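# Set the wooden block on the stick ring over the well

## Task

Four desks, each carrying one arm, surround a square opening (the well) centred at x = 0, y = 0 in the scene frame, with only the floor below it and its edges parallel to x and y. The arms' feet are at about arm1 (+0.22, +0.56, +0.72) facing -90 degrees, arm2 (-0.52, +0.50, +0.72) facing -90, arm3 (-0.22, -0.56, +0.72) facing +90 and arm4 (+0.52, -0.50, +0.72) facing +90, with angles counter-clockwise from +x. A ring of wooden sticks already bridges the well. Put the wooden block down so that its centre sits above the middle of the well; block and sticks may overhang the opening. Any number of arms may help. The result only counts if it stays put without a robot holding it, and at the end every gripper must have released and the arms must be moved out of the way.

## Robot and tools

Robots: four identical Kinova Gen3 arms named arm1, arm2, arm3 and arm4. Each has seven revolute joints, a Robotiq 2F-85 parallel gripper and a wrist camera. The hand can reach roughly 1.0 m from the joint 1 axis. A fixed room camera, cam_high, looks down from about (0.25, 0.03, 2.11). Calibration data (intrinsics, distortion, world-to-camera transforms) is supplied for every camera, but the real cameras may differ slightly, and wrist camera poses also carry joint reading errors.

Frame: everything shares one scene frame. Its origin is on the floor, +z is up, and the well centre is at x = 0, y = 0. The desks' tops are near z = 0.72. The point called hand lies midway between the fingertips. Its z axis runs out along the fingers, and its y axis is the direction in which the pads close. When closing, the pads also move about 13 mm farther from the wrist.

execute_actions: the argument actions is a list that is either empty or holds exactly one action. An action is an object keyed by arm name, and each arm entry holds a "joints" object. Each joint is named separately: joint1_rad through joint7_rad and gripper_m. The values are absolute targets in the joint's own coordinates, not offsets, and joints you omit keep their earlier targets.
- joint1_rad: base rotation in radians, range -69.115 to 69.115. Positive turns the arm clockwise seen from above, and 0 points the arm the way its foot faces.
- joint2_rad: shoulder, -2.249 to 2.249. At 0 the arm is vertical, and positive leans it forward.
- joint3_rad: upper-arm twist, -69.115 to 69.115.
- joint4_rad: elbow, -2.579 to 2.579. At 0 it is straight, and positive (with joint3 at 0) bends the same way positive joint2 leans.
- joint5_rad: forearm twist, -69.115 to 69.115.
- joint6_rad: wrist bend, -2.099 to 2.099. At 0 it is straight, and positive (with joint5 at 0) bends like positive joint4.
- joint7_rad: hand roll, -69.115 to 69.115, positive counter-clockwise viewed from behind the hand.
- gripper_m: fingertip gap in metres, 0 (shut) to 0.085 (open).
The "done" tolerance is ±0.01 rad for joints and ±0.003 m for the gripper. All motions in an action begin at once. Joints from rest are synchronised to finish together, and reversing them mid-move brings them all to a halt together. A single action lasts at most 15 s. After big moves an arm may still be short of its target when the result arrives. The hand can sweep along a wide path between postures. Any value out of range or any unknown key makes the whole call rejected, and nothing moves.

cameras argument: a list of camera names chosen from arm1_cam_wrist, arm2_cam_wrist, arm3_cam_wrist, arm4_cam_wrist, cam_high, or "all". Leaving it out, or passing null or ["all"], returns every camera, and [] returns none. The "pictures" line lists the order of the returned images.

wait: seconds from 0 to 10. It sends no new command and returns state and images.

zoom_image: camera name plus region [x0, y0, x1, y1] in pixels of that camera's last full image (896x504, origin top-left), at most 504 by 504 pixels.

read_manual: returns only licence text and moves nothing.

finished_scene: pass the number of the current scene. It is final and reports whether the goal was met, so call it only once the block rests on its own and the arms have let go and backed off.

Results: joint_positions shows current joint values. joint_status shows how each commanded joint finished:
- "done": on target.
- "off_target": stopped short and possibly still pushing.
- "contact_stop" or "time_out": target abandoned, and the joint holds where it stopped.
- "not_followed": a collision guard between arms or arm parts blocked the targets. A "joint command not followed" line, often with a "cause:" line, explains this. The arm may retry those targets on later actions until you send acceptable ones. The gripper part of the action still runs.
- "limit_stop_at_motor_heat": the arm stopped because of heat, so resend the target.
on_its_own lists motion you did not command. A repeated identical target will not nudge a joint that is slightly off.

Hazards:
- The arms do not stop on contact and can press hard. A hard press between two robots ends the run, and the collision guard may react too late and ignores gripper-to-other-arm contact.
- A torque fault happens if a joint reaches its load limit: 50.7 N m for joints 1-4, or 31.9 N m for joints 5-7, with the carried weight included. The arm then freezes for 10 s and drops its remaining commands.
- Holding loads heats the motors, even while you are thinking. "MOTOR HOT" appears from 60 °C. At 75 °C an OVER-TEMPERATURE FAULT makes the arm go limp and sag.
- The simulation keeps running while you compose replies, and the robots hold the last command meanwhile.
- Loose objects can get a brief push from outside.
- Never knock the block or sticks out of the work area, and avoid dropping, slipping or slamming things.

Each tool is called in YAML: its name, and indented under it one key for each argument.

## Session

execute_actions:
  actions: []

Scene clock: 0.00 s.
arm1.joint_positions: joint1_rad=-0.111 joint2_rad=-0.344 joint3_rad=-0.081 joint4_rad=+1.441 joint5_rad=-0.077 joint6_rad=+2.022 joint7_rad=+1.388 gripper_m=+0.085
arm1.joint_status: not commanded
arm1.hand: x=+0.2447 y=+0.4178 z=+1.2464 quat_wxyz=(-0.019, -0.701, -0.713, -0.011) (m; scene frame)
arm2.joint_positions: joint1_rad=-0.281 joint2_rad=-0.363 joint3_rad=-0.042 joint4_rad=+1.607 joint5_rad=+0.018 joint6_rad=+1.956 joint7_rad=+1.378 gripper_m=+0.085
arm2.joint_status: not commanded
arm2.hand: x=-0.5048 y=+0.3673 z=+1.2825 quat_wxyz=(+0.031, -0.653, -0.757, -0.003) (m; scene frame)
arm3.joint_positions: joint1_rad=+0.035 joint2_rad=-0.461 joint3_rad=-0.079 joint4_rad=+1.522 joint5_rad=+0.000 joint6_rad=+1.977 joint7_rad=+1.808 gripper_m=+0.085
arm3.joint_status: not commanded
arm3.hand: x=-0.2038 y=-0.4384 z=+1.2510 quat_wxyz=(-0.049, +0.797, -0.602, -0.018) (m; scene frame)
arm4.joint_positions: joint1_rad=-0.073 joint2_rad=-0.343 joint3_rad=-0.035 joint4_rad=+1.454 joint5_rad=-0.061 joint6_rad=+2.018 joint7_rad=+1.255 gripper_m=+0.085
arm4.joint_status: not commanded
arm4.hand: x=+0.5049 y=-0.3602 z=+1.2715 quat_wxyz=(+0.014, +0.655, -0.755, -0.019) (m; scene frame)
pictures: arm1_cam_wrist, arm2_cam_wrist, arm3_cam_wrist, arm4_cam_wrist, cam_high
Images, in order (width x height): arm1_cam_wrist 896x504, arm2_cam_wrist 896x504, arm3_cam_wrist 896x504, arm4_cam_wrist 896x504, cam_high 896x504.

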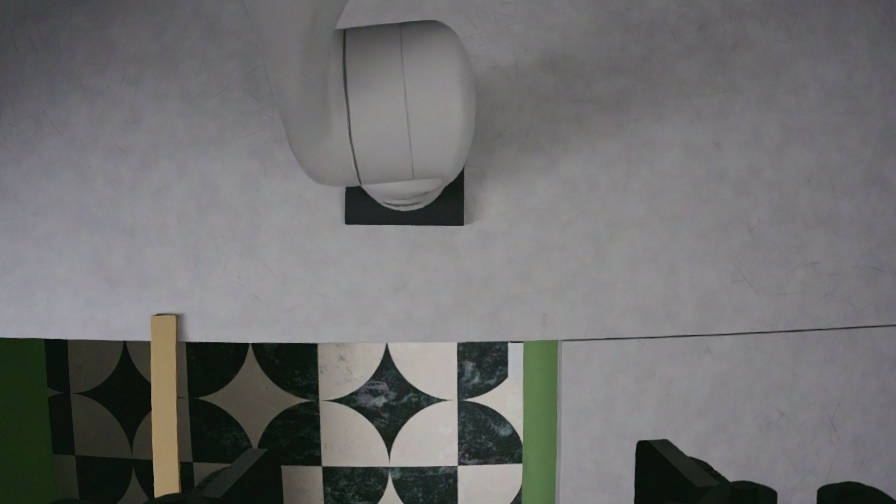

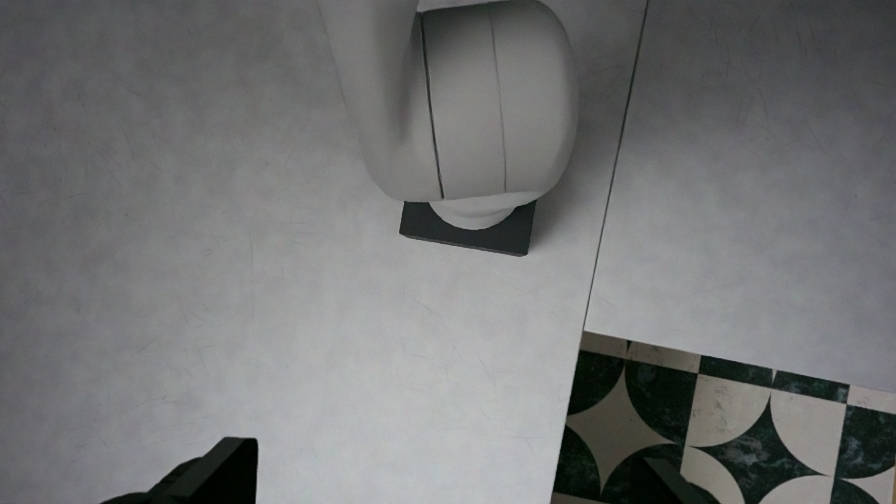

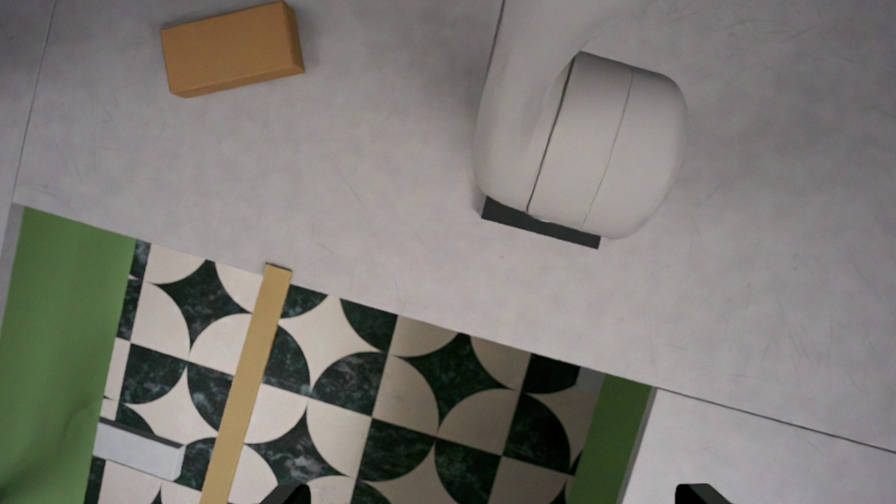

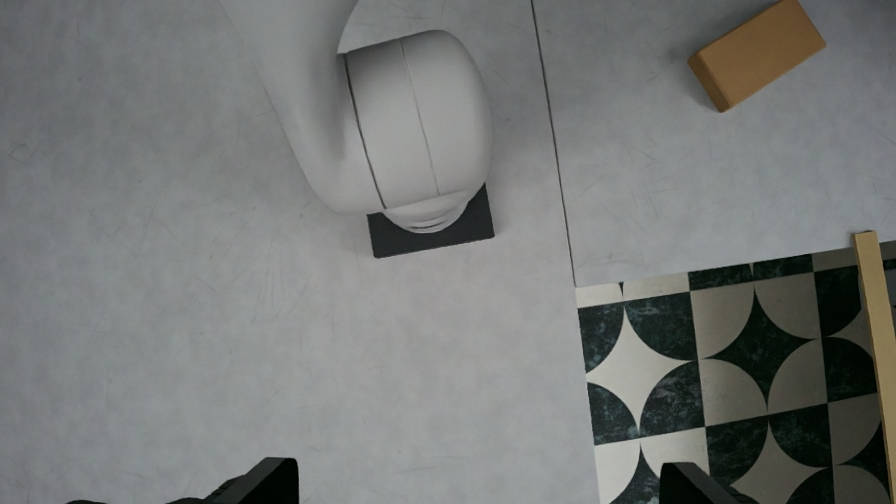

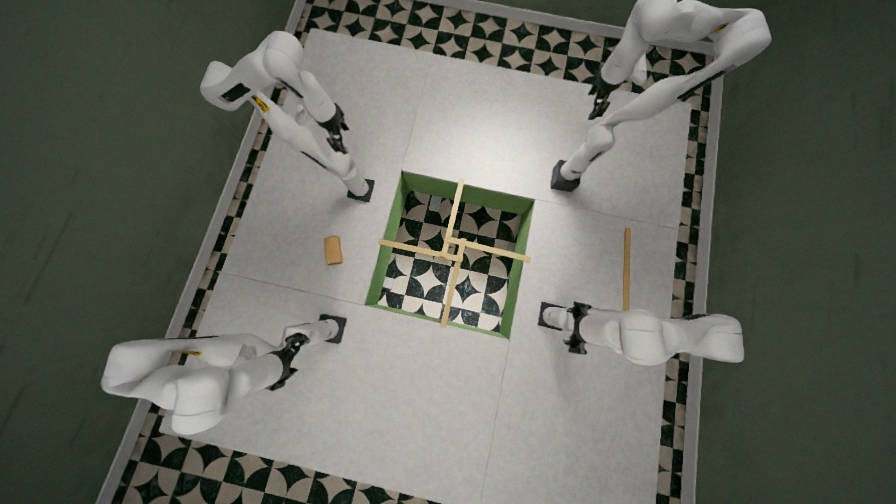

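zoom_image:
  camera: "cam_high"
  region: [310, 170, 550, 340]

Region (310, 170, 550, 340) of cam_high's 896x504 image, scaled by 2.100, with more detail than that image has; it fills the top 357 rows of this view, and the rest is white.

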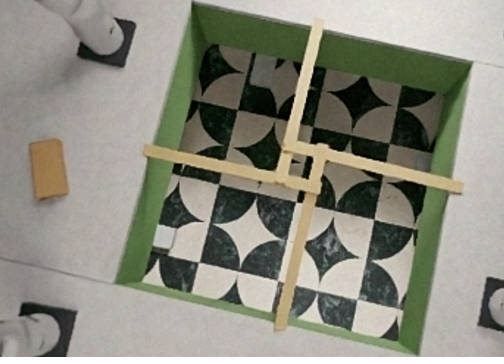

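execute_actions:
  actions:
    - {"arm3":{"joints":{"joint1_rad":1.613,"joint2_rad":0.272,"joint3_rad":0,"joint4_rad":1.907,"joint5_rad":0,"joint6_rad":0.963,"joint7_rad":2.03}}}
  cameras: []

execute_actions:
  actions: []
  cameras: ["arm3_cam_wrist","cam_high","arm4_cam_wrist"]

Scene clock: 13.33 s.
arm1.joint_positions: joint1_rad=-0.111 joint2_rad=-0.344 joint3_rad=-0.081 joint4_rad=+1.441 joint5_rad=-0.077 joint6_rad=+2.022 joint7_rad=+1.388 gripper_m=+0.085
arm1.joint_status: not commanded
arm1.hand: x=+0.2447 y=+0.4178 z=+1.2464 quat_wxyz=(-0.019, -0.701, -0.713, -0.011) (m; scene frame)
arm2.joint_positions: joint1_rad=-0.281 joint2_rad=-0.363 joint3_rad=-0.042 joint4_rad=+1.607 joint5_rad=+0.018 joint6_rad=+1.956 joint7_rad=+1.378 gripper_m=+0.085
arm2.joint_status: not commanded
arm2.hand: x=-0.5048 y=+0.3673 z=+1.2825 quat_wxyz=(+0.031, -0.653, -0.757, -0.003) (m; scene frame)
arm3.joint_positions: joint1_rad=+1.613 joint2_rad=+0.272 joint3_rad=+0.000 joint4_rad=+1.907 joint5_rad=+0.000 joint6_rad=+0.963 joint7_rad=+2.030 gripper_m=+0.085
arm3.joint_status: all done
arm3.hand: x=+0.1528 y=-0.5991 z=+0.9448 quat_wxyz=(+0.001, +0.208, -0.978, +0.002) (m; scene frame)
arm4.joint_positions: joint1_rad=-0.073 joint2_rad=-0.343 joint3_rad=-0.035 joint4_rad=+1.454 joint5_rad=-0.061 joint6_rad=+2.018 joint7_rad=+1.255 gripper_m=+0.085
arm4.joint_status: not commanded
arm4.hand: x=+0.5049 y=-0.3602 z=+1.2715 quat_wxyz=(+0.014, +0.655, -0.755, -0.019) (m; scene frame)
pictures: none
No camera images: the call's "cameras" was empty. Leave "cameras" out to get every camera's image.

Scene clock: 13.33 s.
arm1.joint_positions: joint1_rad=-0.111 joint2_rad=-0.344 joint3_rad=-0.081 joint4_rad=+1.441 joint5_rad=-0.077 joint6_rad=+2.022 joint7_rad=+1.388 gripper_m=+0.085
arm1.joint_status: not commanded
arm1.hand: x=+0.2447 y=+0.4178 z=+1.2464 quat_wxyz=(-0.019, -0.701, -0.713, -0.011) (m; scene frame)
arm2.joint_positions: joint1_rad=-0.281 joint2_rad=-0.363 joint3_rad=-0.042 joint4_rad=+1.607 joint5_rad=+0.018 joint6_rad=+1.956 joint7_rad=+1.378 gripper_m=+0.085
arm2.joint_status: not commanded
arm2.hand: x=-0.5048 y=+0.3673 z=+1.2825 quat_wxyz=(+0.031, -0.653, -0.757, -0.003) (m; scene frame)
arm3.joint_positions: joint1_rad=+1.613 joint2_rad=+0.272 joint3_rad=+0.000 joint4_rad=+1.907 joint5_rad=+0.000 joint6_rad=+0.963 joint7_rad=+2.030 gripper_m=+0.085
arm3.joint_status: all done
arm3.hand: x=+0.1528 y=-0.5991 z=+0.9448 quat_wxyz=(+0.001, +0.208, -0.978, +0.002) (m; scene frame)
arm4.joint_positions: joint1_rad=-0.073 joint2_rad=-0.343 joint3_rad=-0.035 joint4_rad=+1.454 joint5_rad=-0.061 joint6_rad=+2.018 joint7_rad=+1.255 gripper_m=+0.085
arm4.joint_status: not commanded
arm4.hand: x=+0.5049 y=-0.3602 z=+1.2715 quat_wxyz=(+0.014, +0.655, -0.755, -0.019) (m; scene frame)
pictures: arm3_cam_wrist, arm4_cam_wrist, cam_high
camera_calibration (this result's frames):
arm3_cam_wrist: T_world_to_cam=[[-0.384534, 0.921801, -0.0491594, 0.669049], [0.922699, 0.382226, -0.0502939, 0.201239], [-0.027571, -0.064699, -0.997524, 1.04784], [0, 0, 0, 1]] pos_world=[0.100479, -0.625854, 1.08826]
arm4_cam_wrist: T_world_to_cam=[[-0.990122, 0.140161, 0.00353755, 0.553289], [0.139845, 0.989073, -0.0466684, 0.406745], [-0.01004, -0.0457127, -0.998904, 1.40431], [0, 0, 0, 1]] pos_world=[0.505042, -0.415656, 1.41979]
Images, in order (width x height): arm3_cam_wrist 896x504, arm4_cam_wrist 896x504, cam_high 896x504.

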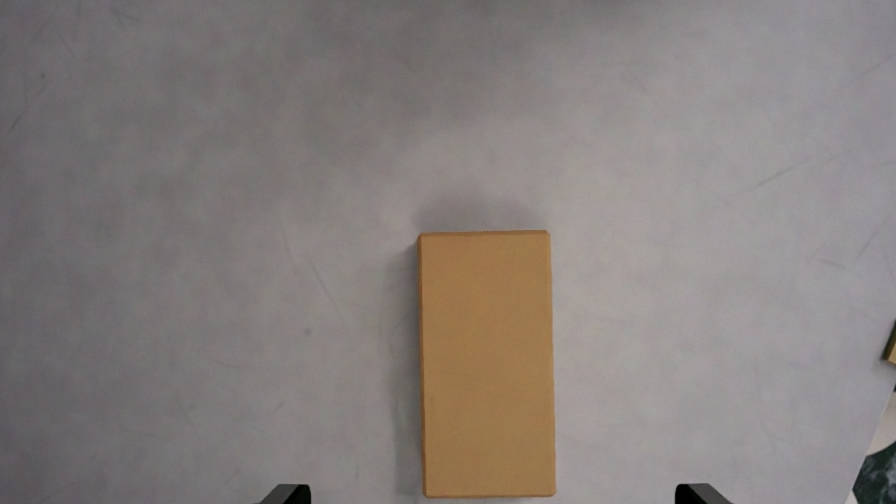

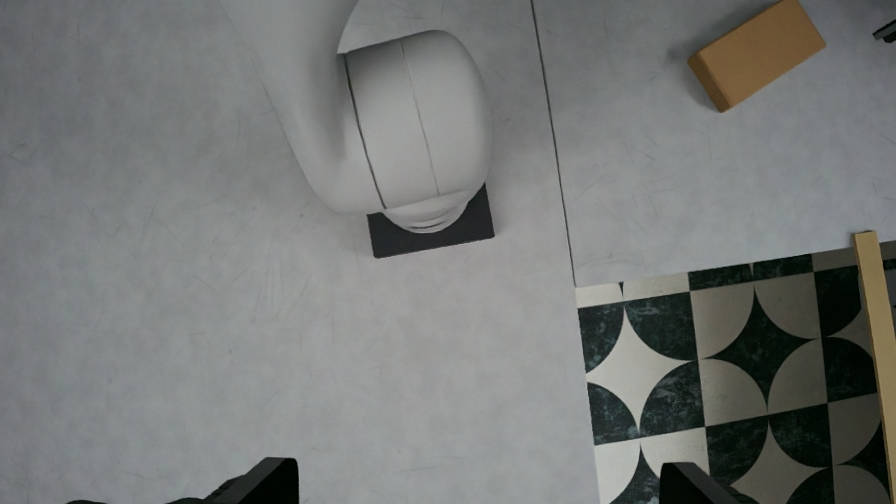

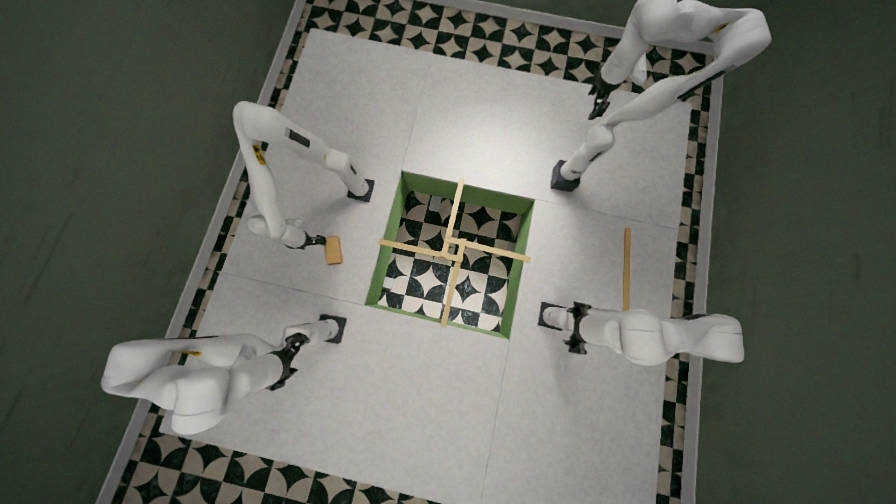

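execute_actions:
  actions:
    - {"arm3":{"joints":{"joint1_rad":1.637,"joint2_rad":0.533,"joint4_rad":2.143,"joint6_rad":0.466,"joint7_rad":2.05}}}
  cameras: ["arm3_cam_wrist","arm4_cam_wrist"]

Scene clock: 18.03 s.
arm1.joint_positions: joint1_rad=-0.111 joint2_rad=-0.344 joint3_rad=-0.081 joint4_rad=+1.441 joint5_rad=-0.077 joint6_rad=+2.022 joint7_rad=+1.388 gripper_m=+0.085
arm1.joint_status: not commanded
arm1.hand: x=+0.2447 y=+0.4178 z=+1.2464 quat_wxyz=(-0.019, -0.701, -0.713, -0.011) (m; scene frame)
arm2.joint_positions: joint1_rad=-0.281 joint2_rad=-0.363 joint3_rad=-0.042 joint4_rad=+1.607 joint5_rad=+0.018 joint6_rad=+1.956 joint7_rad=+1.378 gripper_m=+0.085
arm2.joint_status: not commanded
arm2.hand: x=-0.5048 y=+0.3673 z=+1.2825 quat_wxyz=(+0.031, -0.653, -0.757, -0.003) (m; scene frame)
arm3.joint_positions: joint1_rad=+1.637 joint2_rad=+0.533 joint3_rad=+0.000 joint4_rad=+2.143 joint5_rad=+0.000 joint6_rad=+0.466 joint7_rad=+2.050 gripper_m=+0.085
arm3.joint_status: all done
arm3.hand: x=+0.1355 y=-0.6076 z=+0.8008 quat_wxyz=(+0.001, +0.206, -0.979, +0.002) (m; scene frame)
arm4.joint_positions: joint1_rad=-0.073 joint2_rad=-0.343 joint3_rad=-0.035 joint4_rad=+1.454 joint5_rad=-0.061 joint6_rad=+2.018 joint7_rad=+1.255 gripper_m=+0.085
arm4.joint_status: not commanded
arm4.hand: x=+0.5049 y=-0.3602 z=+1.2715 quat_wxyz=(+0.014, +0.655, -0.755, -0.019) (m; scene frame)
pictures: arm3_cam_wrist, arm4_cam_wrist
camera_calibration (this result's frames):
arm3_cam_wrist: T_world_to_cam=[[-0.380671, 0.923401, -0.0491965, 0.663626], [0.924294, 0.378365, -0.0501956, 0.2105], [-0.0277365, -0.0645801, -0.997527, 0.903187], [0, 0, 0, 1]] pos_world=[0.0831102, -0.634111, 0.944168]
arm4_cam_wrist: T_world_to_cam=[[-0.990122, 0.14016, 0.00353763, 0.553289], [0.139845, 0.989073, -0.0466683, 0.406745], [-0.01004, -0.0457126, -0.998904, 1.40431], [0, 0, 0, 1]] pos_world=[0.505042, -0.415656, 1.41979]
Images, in order (width x height): arm3_cam_wrist 896x504, arm4_cam_wrist 896x504.

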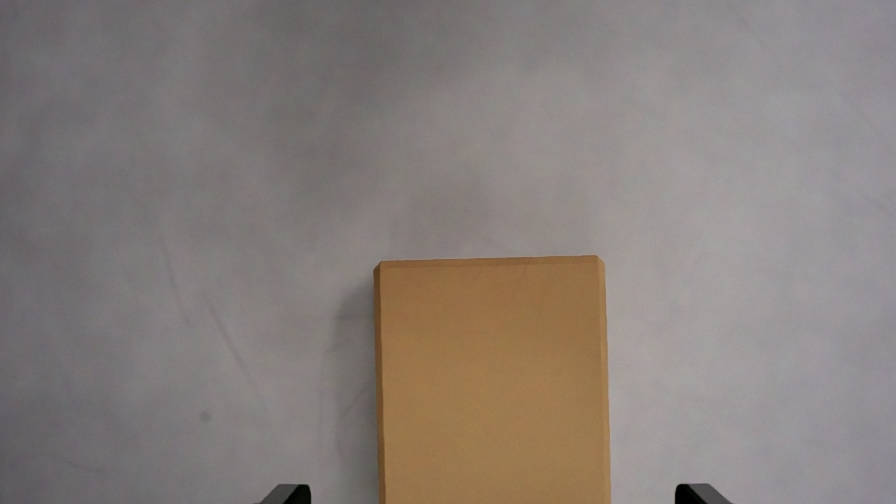

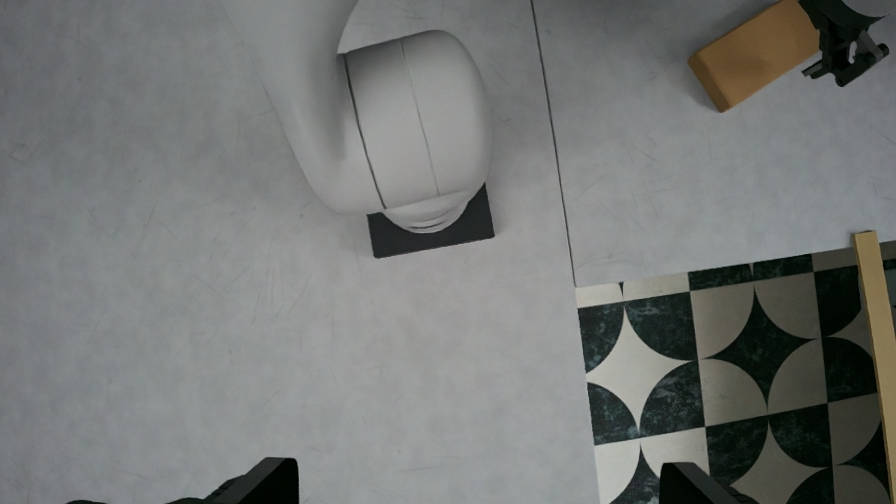

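execute_actions:
  actions:
    - {"arm3":{"joints":{"joint2_rad":0.673,"joint4_rad":2.166,"joint6_rad":0.303}}}
  cameras: ["arm3_cam_wrist"]

execute_actions:
  actions:
    - {"arm3":{"joints":{"gripper_m":0.05}}}
  cameras: ["arm3_cam_wrist","arm4_cam_wrist"]

Scene clock: 21.97 s.
arm1.joint_positions: joint1_rad=-0.111 joint2_rad=-0.344 joint3_rad=-0.081 joint4_rad=+1.441 joint5_rad=-0.077 joint6_rad=+2.022 joint7_rad=+1.388 gripper_m=+0.085
arm1.joint_status: not commanded
arm1.hand: x=+0.2447 y=+0.4178 z=+1.2464 quat_wxyz=(-0.019, -0.701, -0.713, -0.011) (m; scene frame)
arm2.joint_positions: joint1_rad=-0.281 joint2_rad=-0.363 joint3_rad=-0.042 joint4_rad=+1.607 joint5_rad=+0.018 joint6_rad=+1.956 joint7_rad=+1.378 gripper_m=+0.085
arm2.joint_status: not commanded
arm2.hand: x=-0.5048 y=+0.3673 z=+1.2825 quat_wxyz=(+0.031, -0.653, -0.757, -0.003) (m; scene frame)
arm3.joint_positions: joint1_rad=+1.637 joint2_rad=+0.673 joint3_rad=+0.000 joint4_rad=+2.166 joint5_rad=+0.000 joint6_rad=+0.303 joint7_rad=+2.050 gripper_m=+0.085
arm3.joint_status: all done
arm3.hand: x=+0.1365 y=-0.6079 z=+0.7482 quat_wxyz=(+0.001, +0.206, -0.979, +0.002) (m; scene frame)
arm4.joint_positions: joint1_rad=-0.073 joint2_rad=-0.343 joint3_rad=-0.035 joint4_rad=+1.454 joint5_rad=-0.061 joint6_rad=+2.018 joint7_rad=+1.255 gripper_m=+0.085
arm4.joint_status: not commanded
arm4.hand: x=+0.5049 y=-0.3602 z=+1.2715 quat_wxyz=(+0.014, +0.655, -0.755, -0.019) (m; scene frame)
pictures: arm3_cam_wrist
camera_calibration (this result's frames):
arm3_cam_wrist: T_world_to_cam=[[-0.380656, 0.923408, -0.04919, 0.661675], [0.9243, 0.378349, -0.0502068, 0.20707], [-0.0277503, -0.0645779, -0.997527, 0.850764], [0, 0, 0, 1]] pos_world=[0.0840846, -0.6344, 0.891604]
Images, in order (width x height): arm3_cam_wrist 896x504.

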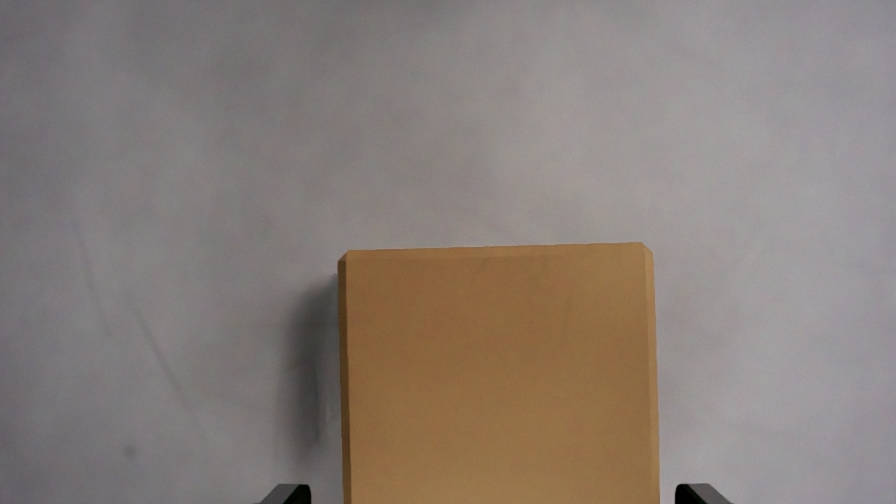

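Scene clock: 22.73 s.
arm1.joint_positions: joint1_rad=-0.111 joint2_rad=-0.344 joint3_rad=-0.081 joint4_rad=+1.441 joint5_rad=-0.077 joint6_rad=+2.022 joint7_rad=+1.388 gripper_m=+0.085
arm1.joint_status: not commanded
arm1.hand: x=+0.2447 y=+0.4178 z=+1.2464 quat_wxyz=(-0.019, -0.701, -0.713, -0.011) (m; scene frame)
arm2.joint_positions: joint1_rad=-0.281 joint2_rad=-0.363 joint3_rad=-0.042 joint4_rad=+1.607 joint5_rad=+0.018 joint6_rad=+1.956 joint7_rad=+1.378 gripper_m=+0.085
arm2.joint_status: not commanded
arm2.hand: x=-0.5048 y=+0.3673 z=+1.2825 quat_wxyz=(+0.031, -0.653, -0.757, -0.003) (m; scene frame)
arm3.joint_positions: joint1_rad=+1.637 joint2_rad=+0.670 joint3_rad=+0.000 joint4_rad=+2.167 joint5_rad=+0.000 joint6_rad=+0.305 joint7_rad=+2.050 gripper_m=+0.067
arm3.joint_status: gripper_m off_target (ended at +0.067, target +0.050)
arm3.hand: x=+0.1363 y=-0.6077 z=+0.7491 quat_wxyz=(+0.001, +0.206, -0.979, +0.002) (m; scene frame)
arm4.joint_positions: joint1_rad=-0.073 joint2_rad=-0.343 joint3_rad=-0.035 joint4_rad=+1.454 joint5_rad=-0.061 joint6_rad=+2.018 joint7_rad=+1.255 gripper_m=+0.085
arm4.joint_status: not commanded
arm4.hand: x=+0.5049 y=-0.3602 z=+1.2715 quat_wxyz=(+0.014, +0.655, -0.755, -0.019) (m; scene frame)
pictures: arm3_cam_wrist, arm4_cam_wrist
camera_calibration (this result's frames):
arm3_cam_wrist: T_world_to_cam=[[-0.381416, 0.923096, -0.049153, 0.661311], [0.923999, 0.379137, -0.0498005, 0.207402], [-0.0273349, -0.064412, -0.997549, 0.851782], [0, 0, 0, 1]] pos_world=[0.0838785, -0.634223, 0.892529]
arm4_cam_wrist: T_world_to_cam=[[-0.990122, 0.140161, 0.0035374, 0.553289], [0.139845, 0.989073, -0.0466683, 0.406745], [-0.0100398, -0.0457126, -0.998904, 1.40431], [0, 0, 0, 1]] pos_world=[0.505042, -0.415656, 1.41979]
Images, in order (width x height): arm3_cam_wrist 896x504, arm4_cam_wrist 896x504.

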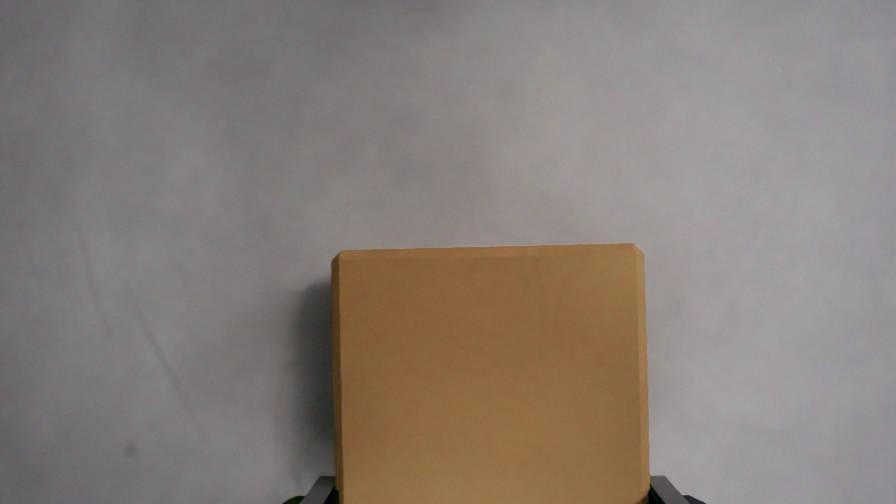

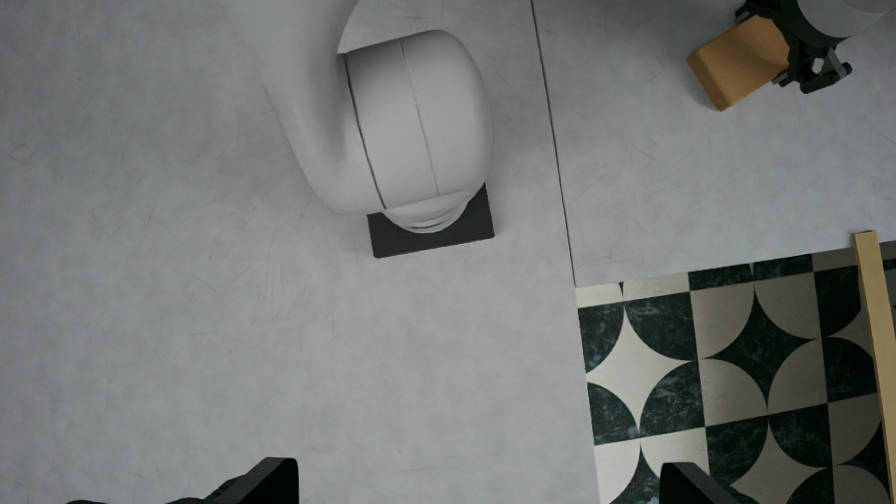

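execute_actions:
  actions:
    - {"arm3":{"joints":{"joint2_rad":0.45,"joint4_rad":2.1,"joint6_rad":0.592}}}
  cameras: ["arm3_cam_wrist"]

execute_actions:
  actions:
    - {"arm3":{"joints":{"joint1_rad":0.33,"joint2_rad":0.791,"joint4_rad":1.085,"joint6_rad":1.266,"joint7_rad":1.9}},"arm2":{"joints":{"joint1_rad":-0.85,"joint2_rad":0,"joint3_rad":0,"joint4_rad":2.5,"joint5_rad":0,"joint6_rad":-0.25,"joint7_rad":1.57}}}
  cameras: ["arm3_cam_wrist","arm2_cam_wrist","cam_high"]

Scene clock: 28.73 s.
arm1.joint_positions: joint1_rad=-0.111 joint2_rad=-0.344 joint3_rad=-0.081 joint4_rad=+1.441 joint5_rad=-0.077 joint6_rad=+2.022 joint7_rad=+1.388 gripper_m=+0.085
arm1.joint_status: not commanded
arm1.hand: x=+0.2447 y=+0.4178 z=+1.2464 quat_wxyz=(-0.019, -0.701, -0.713, -0.011) (m; scene frame)
arm2.joint_positions: joint1_rad=-0.281 joint2_rad=-0.363 joint3_rad=-0.042 joint4_rad=+1.607 joint5_rad=+0.018 joint6_rad=+1.956 joint7_rad=+1.378 gripper_m=+0.085
arm2.joint_status: not commanded
arm2.hand: x=-0.5048 y=+0.3673 z=+1.2825 quat_wxyz=(+0.031, -0.653, -0.757, -0.003) (m; scene frame)
arm3.joint_positions: joint1_rad=+1.637 joint2_rad=+0.451 joint3_rad=+0.000 joint4_rad=+2.101 joint5_rad=+0.000 joint6_rad=+0.592 joint7_rad=+2.050 gripper_m=+0.067
arm3.joint_status: all done
arm3.hand: x=+0.1383 y=-0.6076 z=+0.8365 quat_wxyz=(+0.002, +0.206, -0.979, +0.002) (m; scene frame)
arm4.joint_positions: joint1_rad=-0.073 joint2_rad=-0.343 joint3_rad=-0.035 joint4_rad=+1.454 joint5_rad=-0.061 joint6_rad=+2.018 joint7_rad=+1.255 gripper_m=+0.085
arm4.joint_status: not commanded
arm4.hand: x=+0.5049 y=-0.3602 z=+1.2715 quat_wxyz=(+0.014, +0.655, -0.755, -0.019) (m; scene frame)
pictures: arm3_cam_wrist
camera_calibration (this result's frames):
arm3_cam_wrist: T_world_to_cam=[[-0.380772, 0.923409, -0.0482611, 0.66571], [0.924188, 0.378371, -0.0520855, 0.211329], [-0.0298357, -0.064435, -0.997476, 0.939299], [0, 0, 0, 1]] pos_world=[0.0862003, -0.63416, 0.980063]
Images, in order (width x height): arm3_cam_wrist 896x504.

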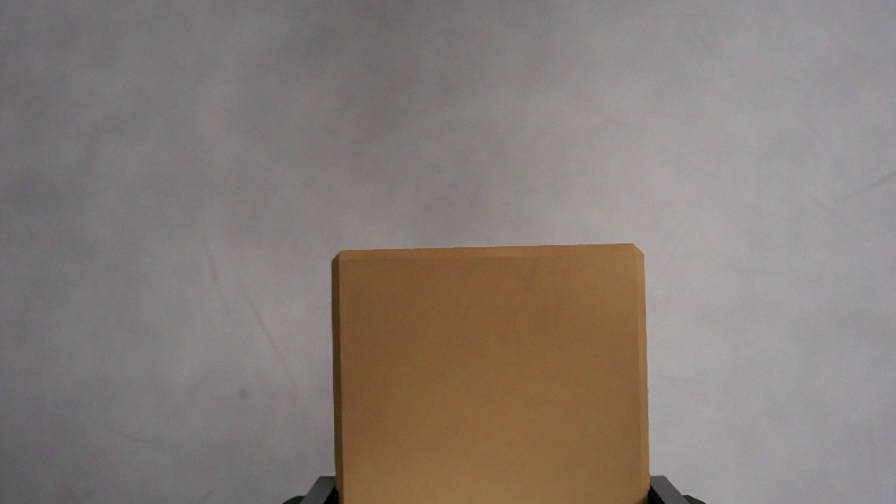

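Scene clock: 31.47 s.
arm1.joint_positions: joint1_rad=-0.111 joint2_rad=-0.344 joint3_rad=-0.081 joint4_rad=+1.441 joint5_rad=-0.077 joint6_rad=+2.022 joint7_rad=+1.388 gripper_m=+0.085
arm1.joint_status: not commanded
arm1.hand: x=+0.2447 y=+0.4178 z=+1.2464 quat_wxyz=(-0.019, -0.701, -0.713, -0.011) (m; scene frame)
arm2.joint_positions: joint1_rad=-0.850 joint2_rad=+0.000 joint3_rad=+0.000 joint4_rad=+2.500 joint5_rad=+0.000 joint6_rad=-0.250 joint7_rad=+1.570 gripper_m=+0.085
arm2.joint_status: all done
arm2.hand: x=-0.2071 y=+0.2047 z=+1.0735 quat_wxyz=(-0.408, -0.309, -0.847, +0.144) (m; scene frame)
arm3.joint_positions: joint1_rad=+0.330 joint2_rad=+0.793 joint3_rad=+0.000 joint4_rad=+1.086 joint5_rad=+0.000 joint6_rad=+1.266 joint7_rad=+1.900 gripper_m=+0.067
arm3.joint_status: all done
arm3.hand: x=-0.0001 y=-0.0011 z=+0.9167 quat_wxyz=(+0.003, +0.707, -0.707, +0.002) (m; scene frame)
arm4.joint_positions: joint1_rad=-0.073 joint2_rad=-0.343 joint3_rad=-0.035 joint4_rad=+1.454 joint5_rad=-0.061 joint6_rad=+2.018 joint7_rad=+1.255 gripper_m=+0.085
arm4.joint_status: not commanded
arm4.hand: x=+0.5049 y=-0.3602 z=+1.2715 quat_wxyz=(+0.014, +0.655, -0.755, -0.019) (m; scene frame)
pictures: arm2_cam_wrist, arm3_cam_wrist, cam_high
camera_calibration (this result's frames):
arm2_cam_wrist: T_world_to_cam=[[0.603704, 0.796777, -0.0262394, -0.0111189], [0.482651, -0.339104, 0.8075, -0.643006], [0.634499, -0.500155, -0.589284, 1.02054], [0, 0, 0, 1]] pos_world=[-0.330471, 0.301242, 1.12032]
arm3_cam_wrist: T_world_to_cam=[[-0.998777, 0.0226227, -0.0439596, 0.0517868], [0.025025, 0.998179, -0.0548886, 0.117105], [0.0426378, -0.0559216, -0.997524, 1.05431], [0, 0, 0, 1]] pos_world=[0.00383952, -0.0591049, 1.0604]
Images, in order (width x height): arm2_cam_wrist 896x504, arm3_cam_wrist 896x504, cam_high 896x504.

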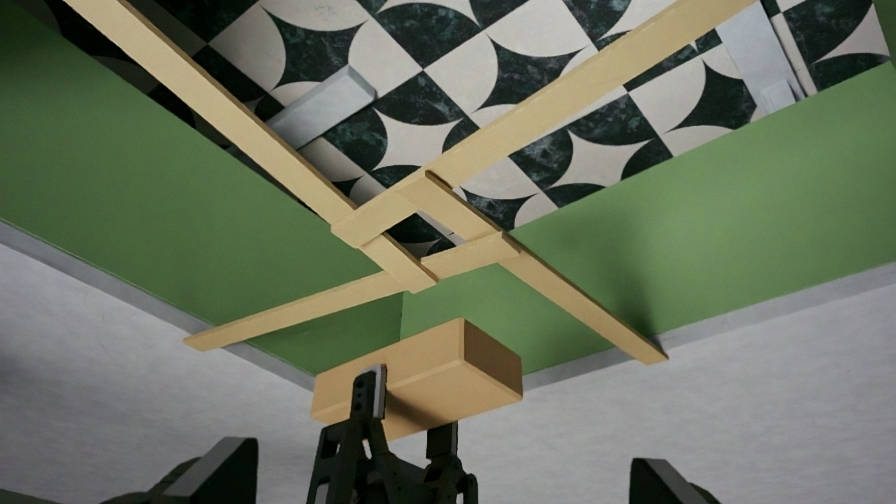

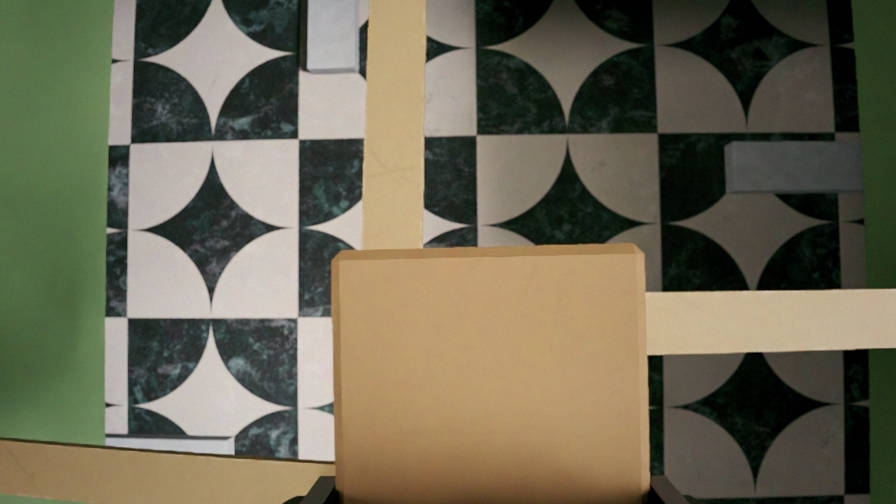

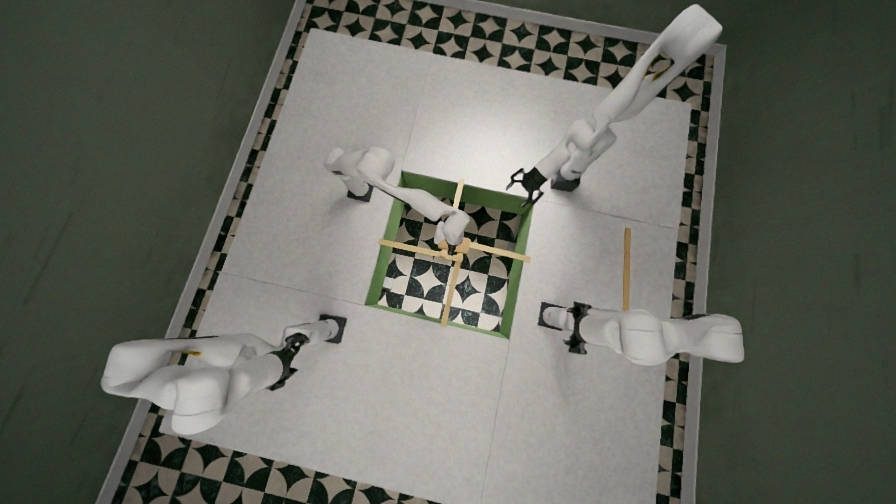

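execute_actions:
  actions:
    - {"arm3":{"joints":{"joint2_rad":0.891,"joint4_rad":1.207,"joint6_rad":1.041}}}
  cameras: ["arm3_cam_wrist","arm2_cam_wrist"]

Scene clock: 36.03 s.
arm1.joint_positions: joint1_rad=-0.111 joint2_rad=-0.344 joint3_rad=-0.081 joint4_rad=+1.441 joint5_rad=-0.077 joint6_rad=+2.022 joint7_rad=+1.388 gripper_m=+0.085
arm1.joint_status: not commanded
arm1.hand: x=+0.2447 y=+0.4178 z=+1.2464 quat_wxyz=(-0.019, -0.701, -0.713, -0.011) (m; scene frame)
arm2.joint_positions: joint1_rad=-0.850 joint2_rad=+0.000 joint3_rad=+0.000 joint4_rad=+2.500 joint5_rad=+0.000 joint6_rad=-0.250 joint7_rad=+1.570 gripper_m=+0.085
arm2.joint_status: not commanded
arm2.hand: x=-0.2070 y=+0.2047 z=+1.0735 quat_wxyz=(-0.408, -0.309, -0.847, +0.144) (m; scene frame)
arm3.joint_positions: joint1_rad=+0.330 joint2_rad=+0.893 joint3_rad=+0.000 joint4_rad=+1.208 joint5_rad=+0.000 joint6_rad=+1.041 joint7_rad=+1.900 gripper_m=+0.067
arm3.joint_status: all done
arm3.hand: x=+0.0000 y=-0.0009 z=+0.8217 quat_wxyz=(+0.002, +0.707, -0.707, +0.001) (m; scene frame)
arm4.joint_positions: joint1_rad=-0.073 joint2_rad=-0.343 joint3_rad=-0.035 joint4_rad=+1.454 joint5_rad=-0.061 joint6_rad=+2.018 joint7_rad=+1.255 gripper_m=+0.085
arm4.joint_status: not commanded
arm4.hand: x=+0.5049 y=-0.3602 z=+1.2715 quat_wxyz=(+0.014, +0.655, -0.755, -0.019) (m; scene frame)
pictures: arm2_cam_wrist, arm3_cam_wrist
camera_calibration (this result's frames):
arm2_cam_wrist: T_world_to_cam=[[0.603601, 0.796855, -0.0262377, -0.0112135], [0.482731, -0.339071, 0.807466, -0.64294], [0.634537, -0.500053, -0.58933, 1.02056], [0, 0, 0, 1]] pos_world=[-0.330446, 0.301266, 1.1203]
arm3_cam_wrist: T_world_to_cam=[[-0.998734, 0.0226699, -0.0448947, 0.0484386], [0.0249966, 0.998336, -0.0519609, 0.109282], [0.043642, -0.0530174, -0.997639, 0.959659], [0, 0, 0, 1]] pos_world=[0.00376415, -0.0593194, 0.965247]
Images, in order (width x height): arm2_cam_wrist 896x504, arm3_cam_wrist 896x504.

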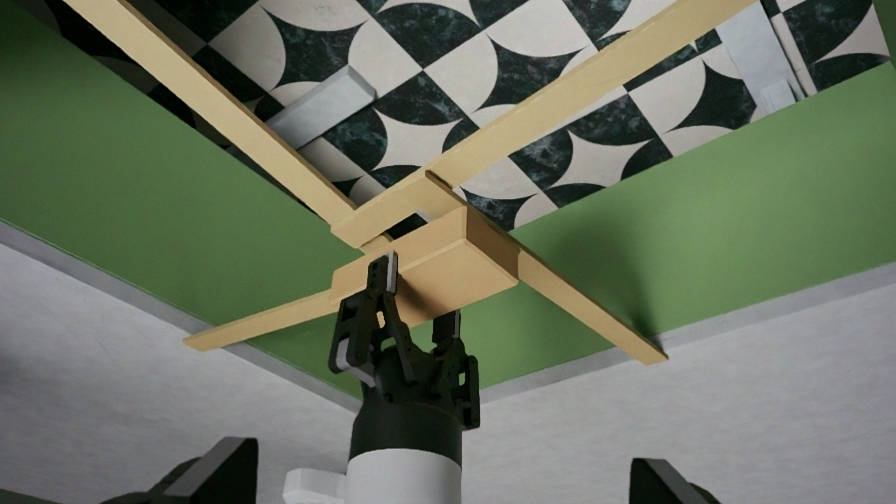

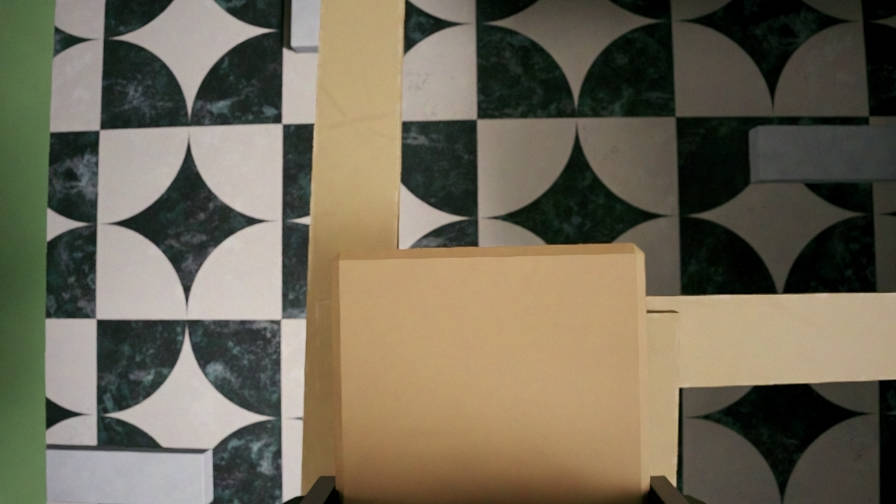

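execute_actions:
  actions:
    - {"arm3":{"joints":{"joint2_rad":0.913,"joint4_rad":1.22,"joint6_rad":1.006}}}
  cameras: ["arm3_cam_wrist","arm2_cam_wrist"]

zoom_image:
  camera: "arm2_cam_wrist"
  region: [300, 150, 550, 330]

Scene clock: 39.67 s.
arm1.joint_positions: joint1_rad=-0.111 joint2_rad=-0.344 joint3_rad=-0.081 joint4_rad=+1.441 joint5_rad=-0.077 joint6_rad=+2.022 joint7_rad=+1.388 gripper_m=+0.085
arm1.joint_status: not commanded
arm1.hand: x=+0.2447 y=+0.4178 z=+1.2464 quat_wxyz=(-0.019, -0.701, -0.713, -0.011) (m; scene frame)
arm2.joint_positions: joint1_rad=-0.850 joint2_rad=+0.000 joint3_rad=+0.000 joint4_rad=+2.500 joint5_rad=+0.000 joint6_rad=-0.250 joint7_rad=+1.570 gripper_m=+0.085
arm2.joint_status: not commanded
arm2.hand: x=-0.2070 y=+0.2047 z=+1.0735 quat_wxyz=(-0.408, -0.309, -0.847, +0.144) (m; scene frame)
arm3.joint_positions: joint1_rad=+0.330 joint2_rad=+0.914 joint3_rad=+0.000 joint4_rad=+1.221 joint5_rad=+0.000 joint6_rad=+1.006 joint7_rad=+1.900 gripper_m=+0.067
arm3.joint_status: all done
arm3.hand: x=+0.0000 y=-0.0008 z=+0.8055 quat_wxyz=(+0.002, +0.707, -0.707, +0.001) (m; scene frame)
arm4.joint_positions: joint1_rad=-0.073 joint2_rad=-0.343 joint3_rad=-0.035 joint4_rad=+1.454 joint5_rad=-0.061 joint6_rad=+2.018 joint7_rad=+1.255 gripper_m=+0.085
arm4.joint_status: not commanded
arm4.hand: x=+0.5049 y=-0.3602 z=+1.2715 quat_wxyz=(+0.014, +0.655, -0.755, -0.019) (m; scene frame)
pictures: arm2_cam_wrist, arm3_cam_wrist
camera_calibration (this result's frames):
arm2_cam_wrist: T_world_to_cam=[[0.603601, 0.796855, -0.0262378, -0.0112135], [0.482731, -0.339071, 0.807466, -0.64294], [0.634537, -0.500053, -0.58933, 1.02056], [0, 0, 0, 1]] pos_world=[-0.330446, 0.301266, 1.1203]
arm3_cam_wrist: T_world_to_cam=[[-0.998728, 0.022675, -0.0450348, 0.047824], [0.0249861, 0.998364, -0.0514353, 0.10795], [0.0437948, -0.0524951, -0.99766, 0.943471], [0, 0, 0, 1]] pos_world=[0.00374677, -0.0593301, 0.94897]
Images, in order (width x height): arm2_cam_wrist 896x504, arm3_cam_wrist 896x504.

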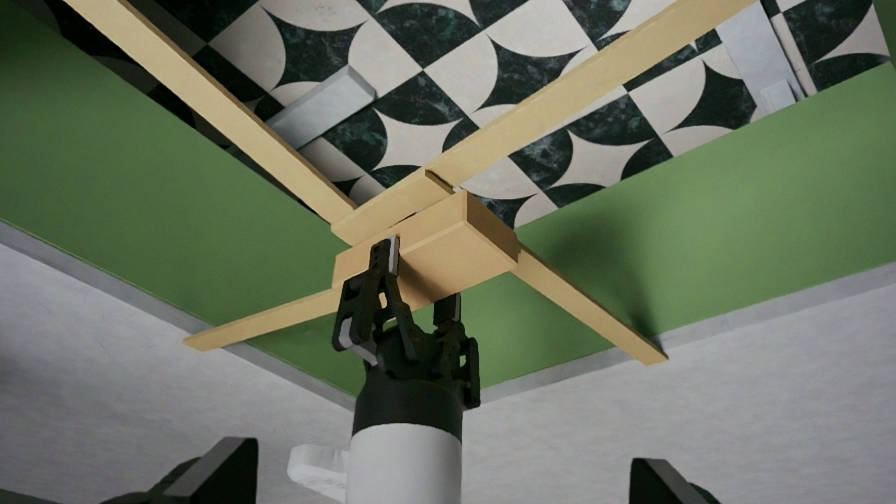

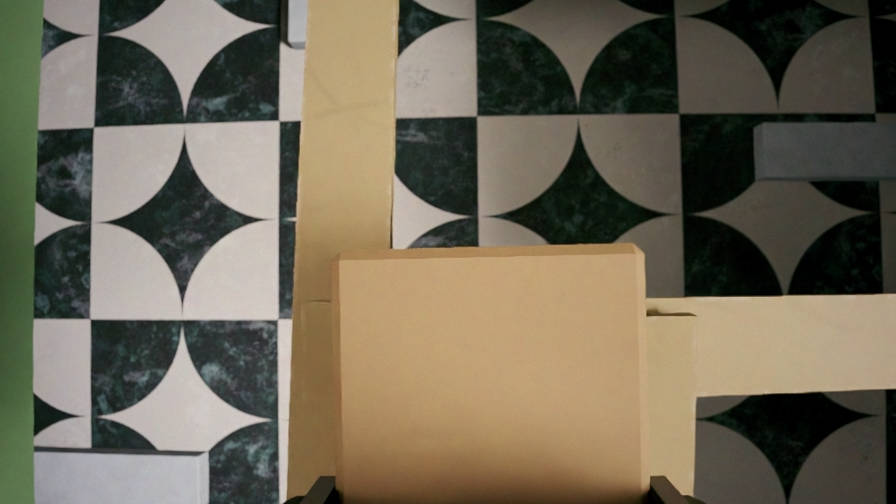

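Region (300, 150, 550, 330) of arm2_cam_wrist's 896x504 image, scaled by 2.016; it fills the top 363 rows of this view, and the rest is white.

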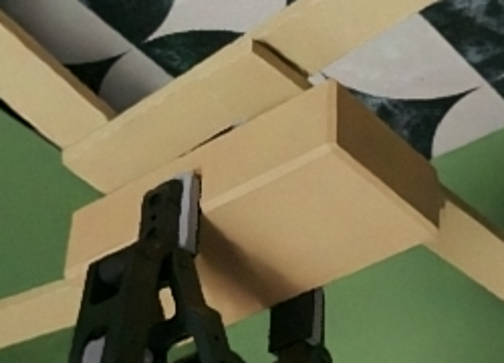

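A few millimetres remain.

execute_actions:
  actions:
    - {"arm3":{"joints":{"joint2_rad":0.920,"joint4_rad":1.223,"joint6_rad":0.996}}}
  cameras: ["arm3_cam_wrist","arm2_cam_wrist"]

zoom_image:
  camera: "arm2_cam_wrist"
  region: [300, 150, 550, 330]

Scene clock: 42.30 s.
arm1.joint_positions: joint1_rad=-0.111 joint2_rad=-0.344 joint3_rad=-0.081 joint4_rad=+1.441 joint5_rad=-0.077 joint6_rad=+2.022 joint7_rad=+1.388 gripper_m=+0.085
arm1.joint_status: not commanded
arm1.hand: x=+0.2447 y=+0.4178 z=+1.2464 quat_wxyz=(-0.019, -0.701, -0.713, -0.011) (m; scene frame)
arm2.joint_positions: joint1_rad=-0.850 joint2_rad=+0.000 joint3_rad=+0.000 joint4_rad=+2.500 joint5_rad=+0.000 joint6_rad=-0.250 joint7_rad=+1.570 gripper_m=+0.085
arm2.joint_status: not commanded
arm2.hand: x=-0.2070 y=+0.2047 z=+1.0735 quat_wxyz=(-0.408, -0.309, -0.847, +0.144) (m; scene frame)
arm3.joint_positions: joint1_rad=+0.330 joint2_rad=+0.917 joint3_rad=+0.000 joint4_rad=+1.223 joint5_rad=+0.000 joint6_rad=+0.997 joint7_rad=+1.900 gripper_m=+0.067
arm3.joint_status: all done
arm3.hand: x=+0.0004 y=+0.0005 z=+0.8031 quat_wxyz=(+0.000, +0.707, -0.707, +0.000) (m; scene frame)
arm4.joint_positions: joint1_rad=-0.073 joint2_rad=-0.343 joint3_rad=-0.035 joint4_rad=+1.454 joint5_rad=-0.061 joint6_rad=+2.018 joint7_rad=+1.255 gripper_m=+0.085
arm4.joint_status: not commanded
arm4.hand: x=+0.5049 y=-0.3602 z=+1.2715 quat_wxyz=(+0.014, +0.655, -0.755, -0.019) (m; scene frame)
pictures: arm2_cam_wrist, arm3_cam_wrist
camera_calibration (this result's frames):
arm2_cam_wrist: T_world_to_cam=[[0.603601, 0.796855, -0.0262378, -0.0112133], [0.482731, -0.339071, 0.807466, -0.64294], [0.634537, -0.500053, -0.58933, 1.02056], [0, 0, 0, 1]] pos_world=[-0.330446, 0.301266, 1.1203]
arm3_cam_wrist: T_world_to_cam=[[-0.998659, 0.0229422, -0.046419, 0.0492409], [0.0251227, 0.998581, -0.0469493, 0.10285], [0.045276, -0.0480525, -0.997818, 0.941296], [0, 0, 0, 1]] pos_world=[0.00397281, -0.0586021, 0.946357]
Images, in order (width x height): arm2_cam_wrist 896x504, arm3_cam_wrist 896x504.

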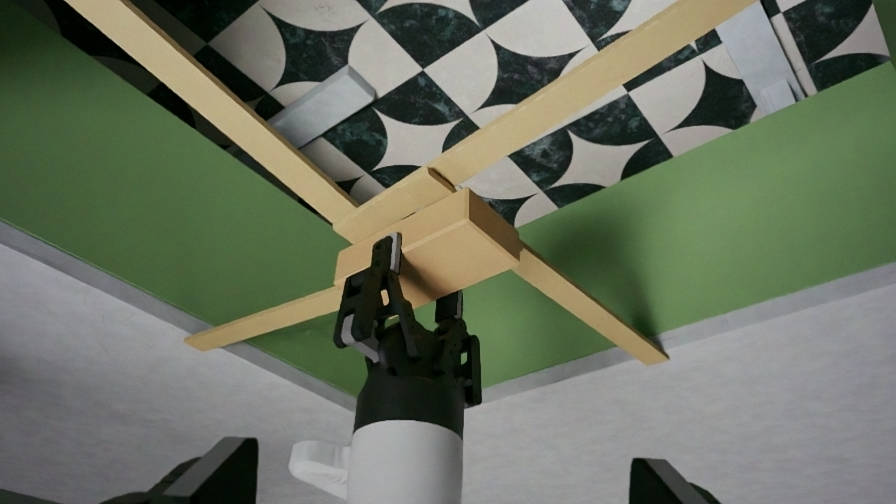

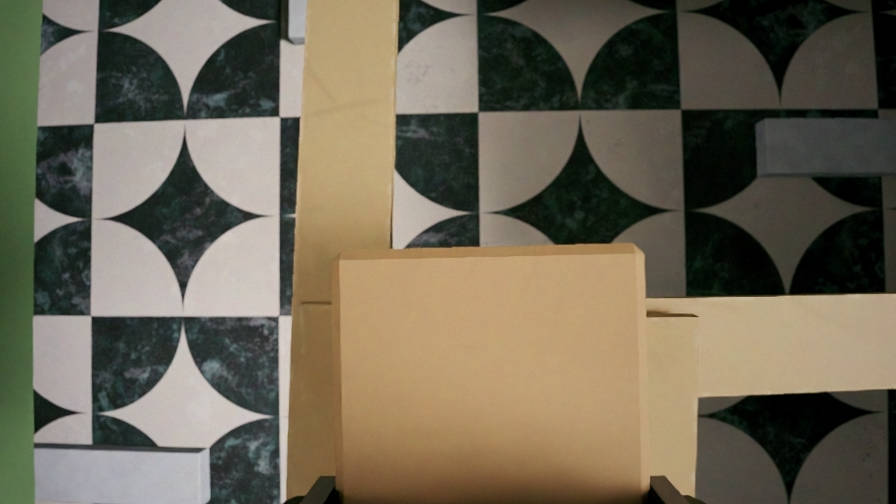

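Region (300, 150, 550, 330) of arm2_cam_wrist's 896x504 image, scaled by 2.016; it fills the top 363 rows of this view, and the rest is white.

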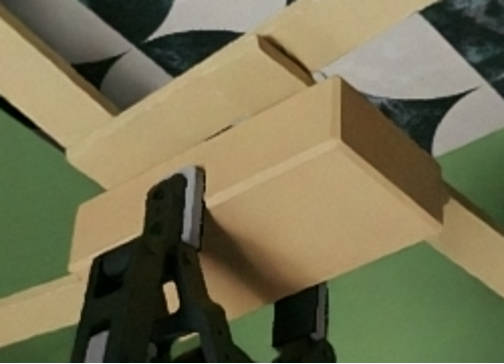

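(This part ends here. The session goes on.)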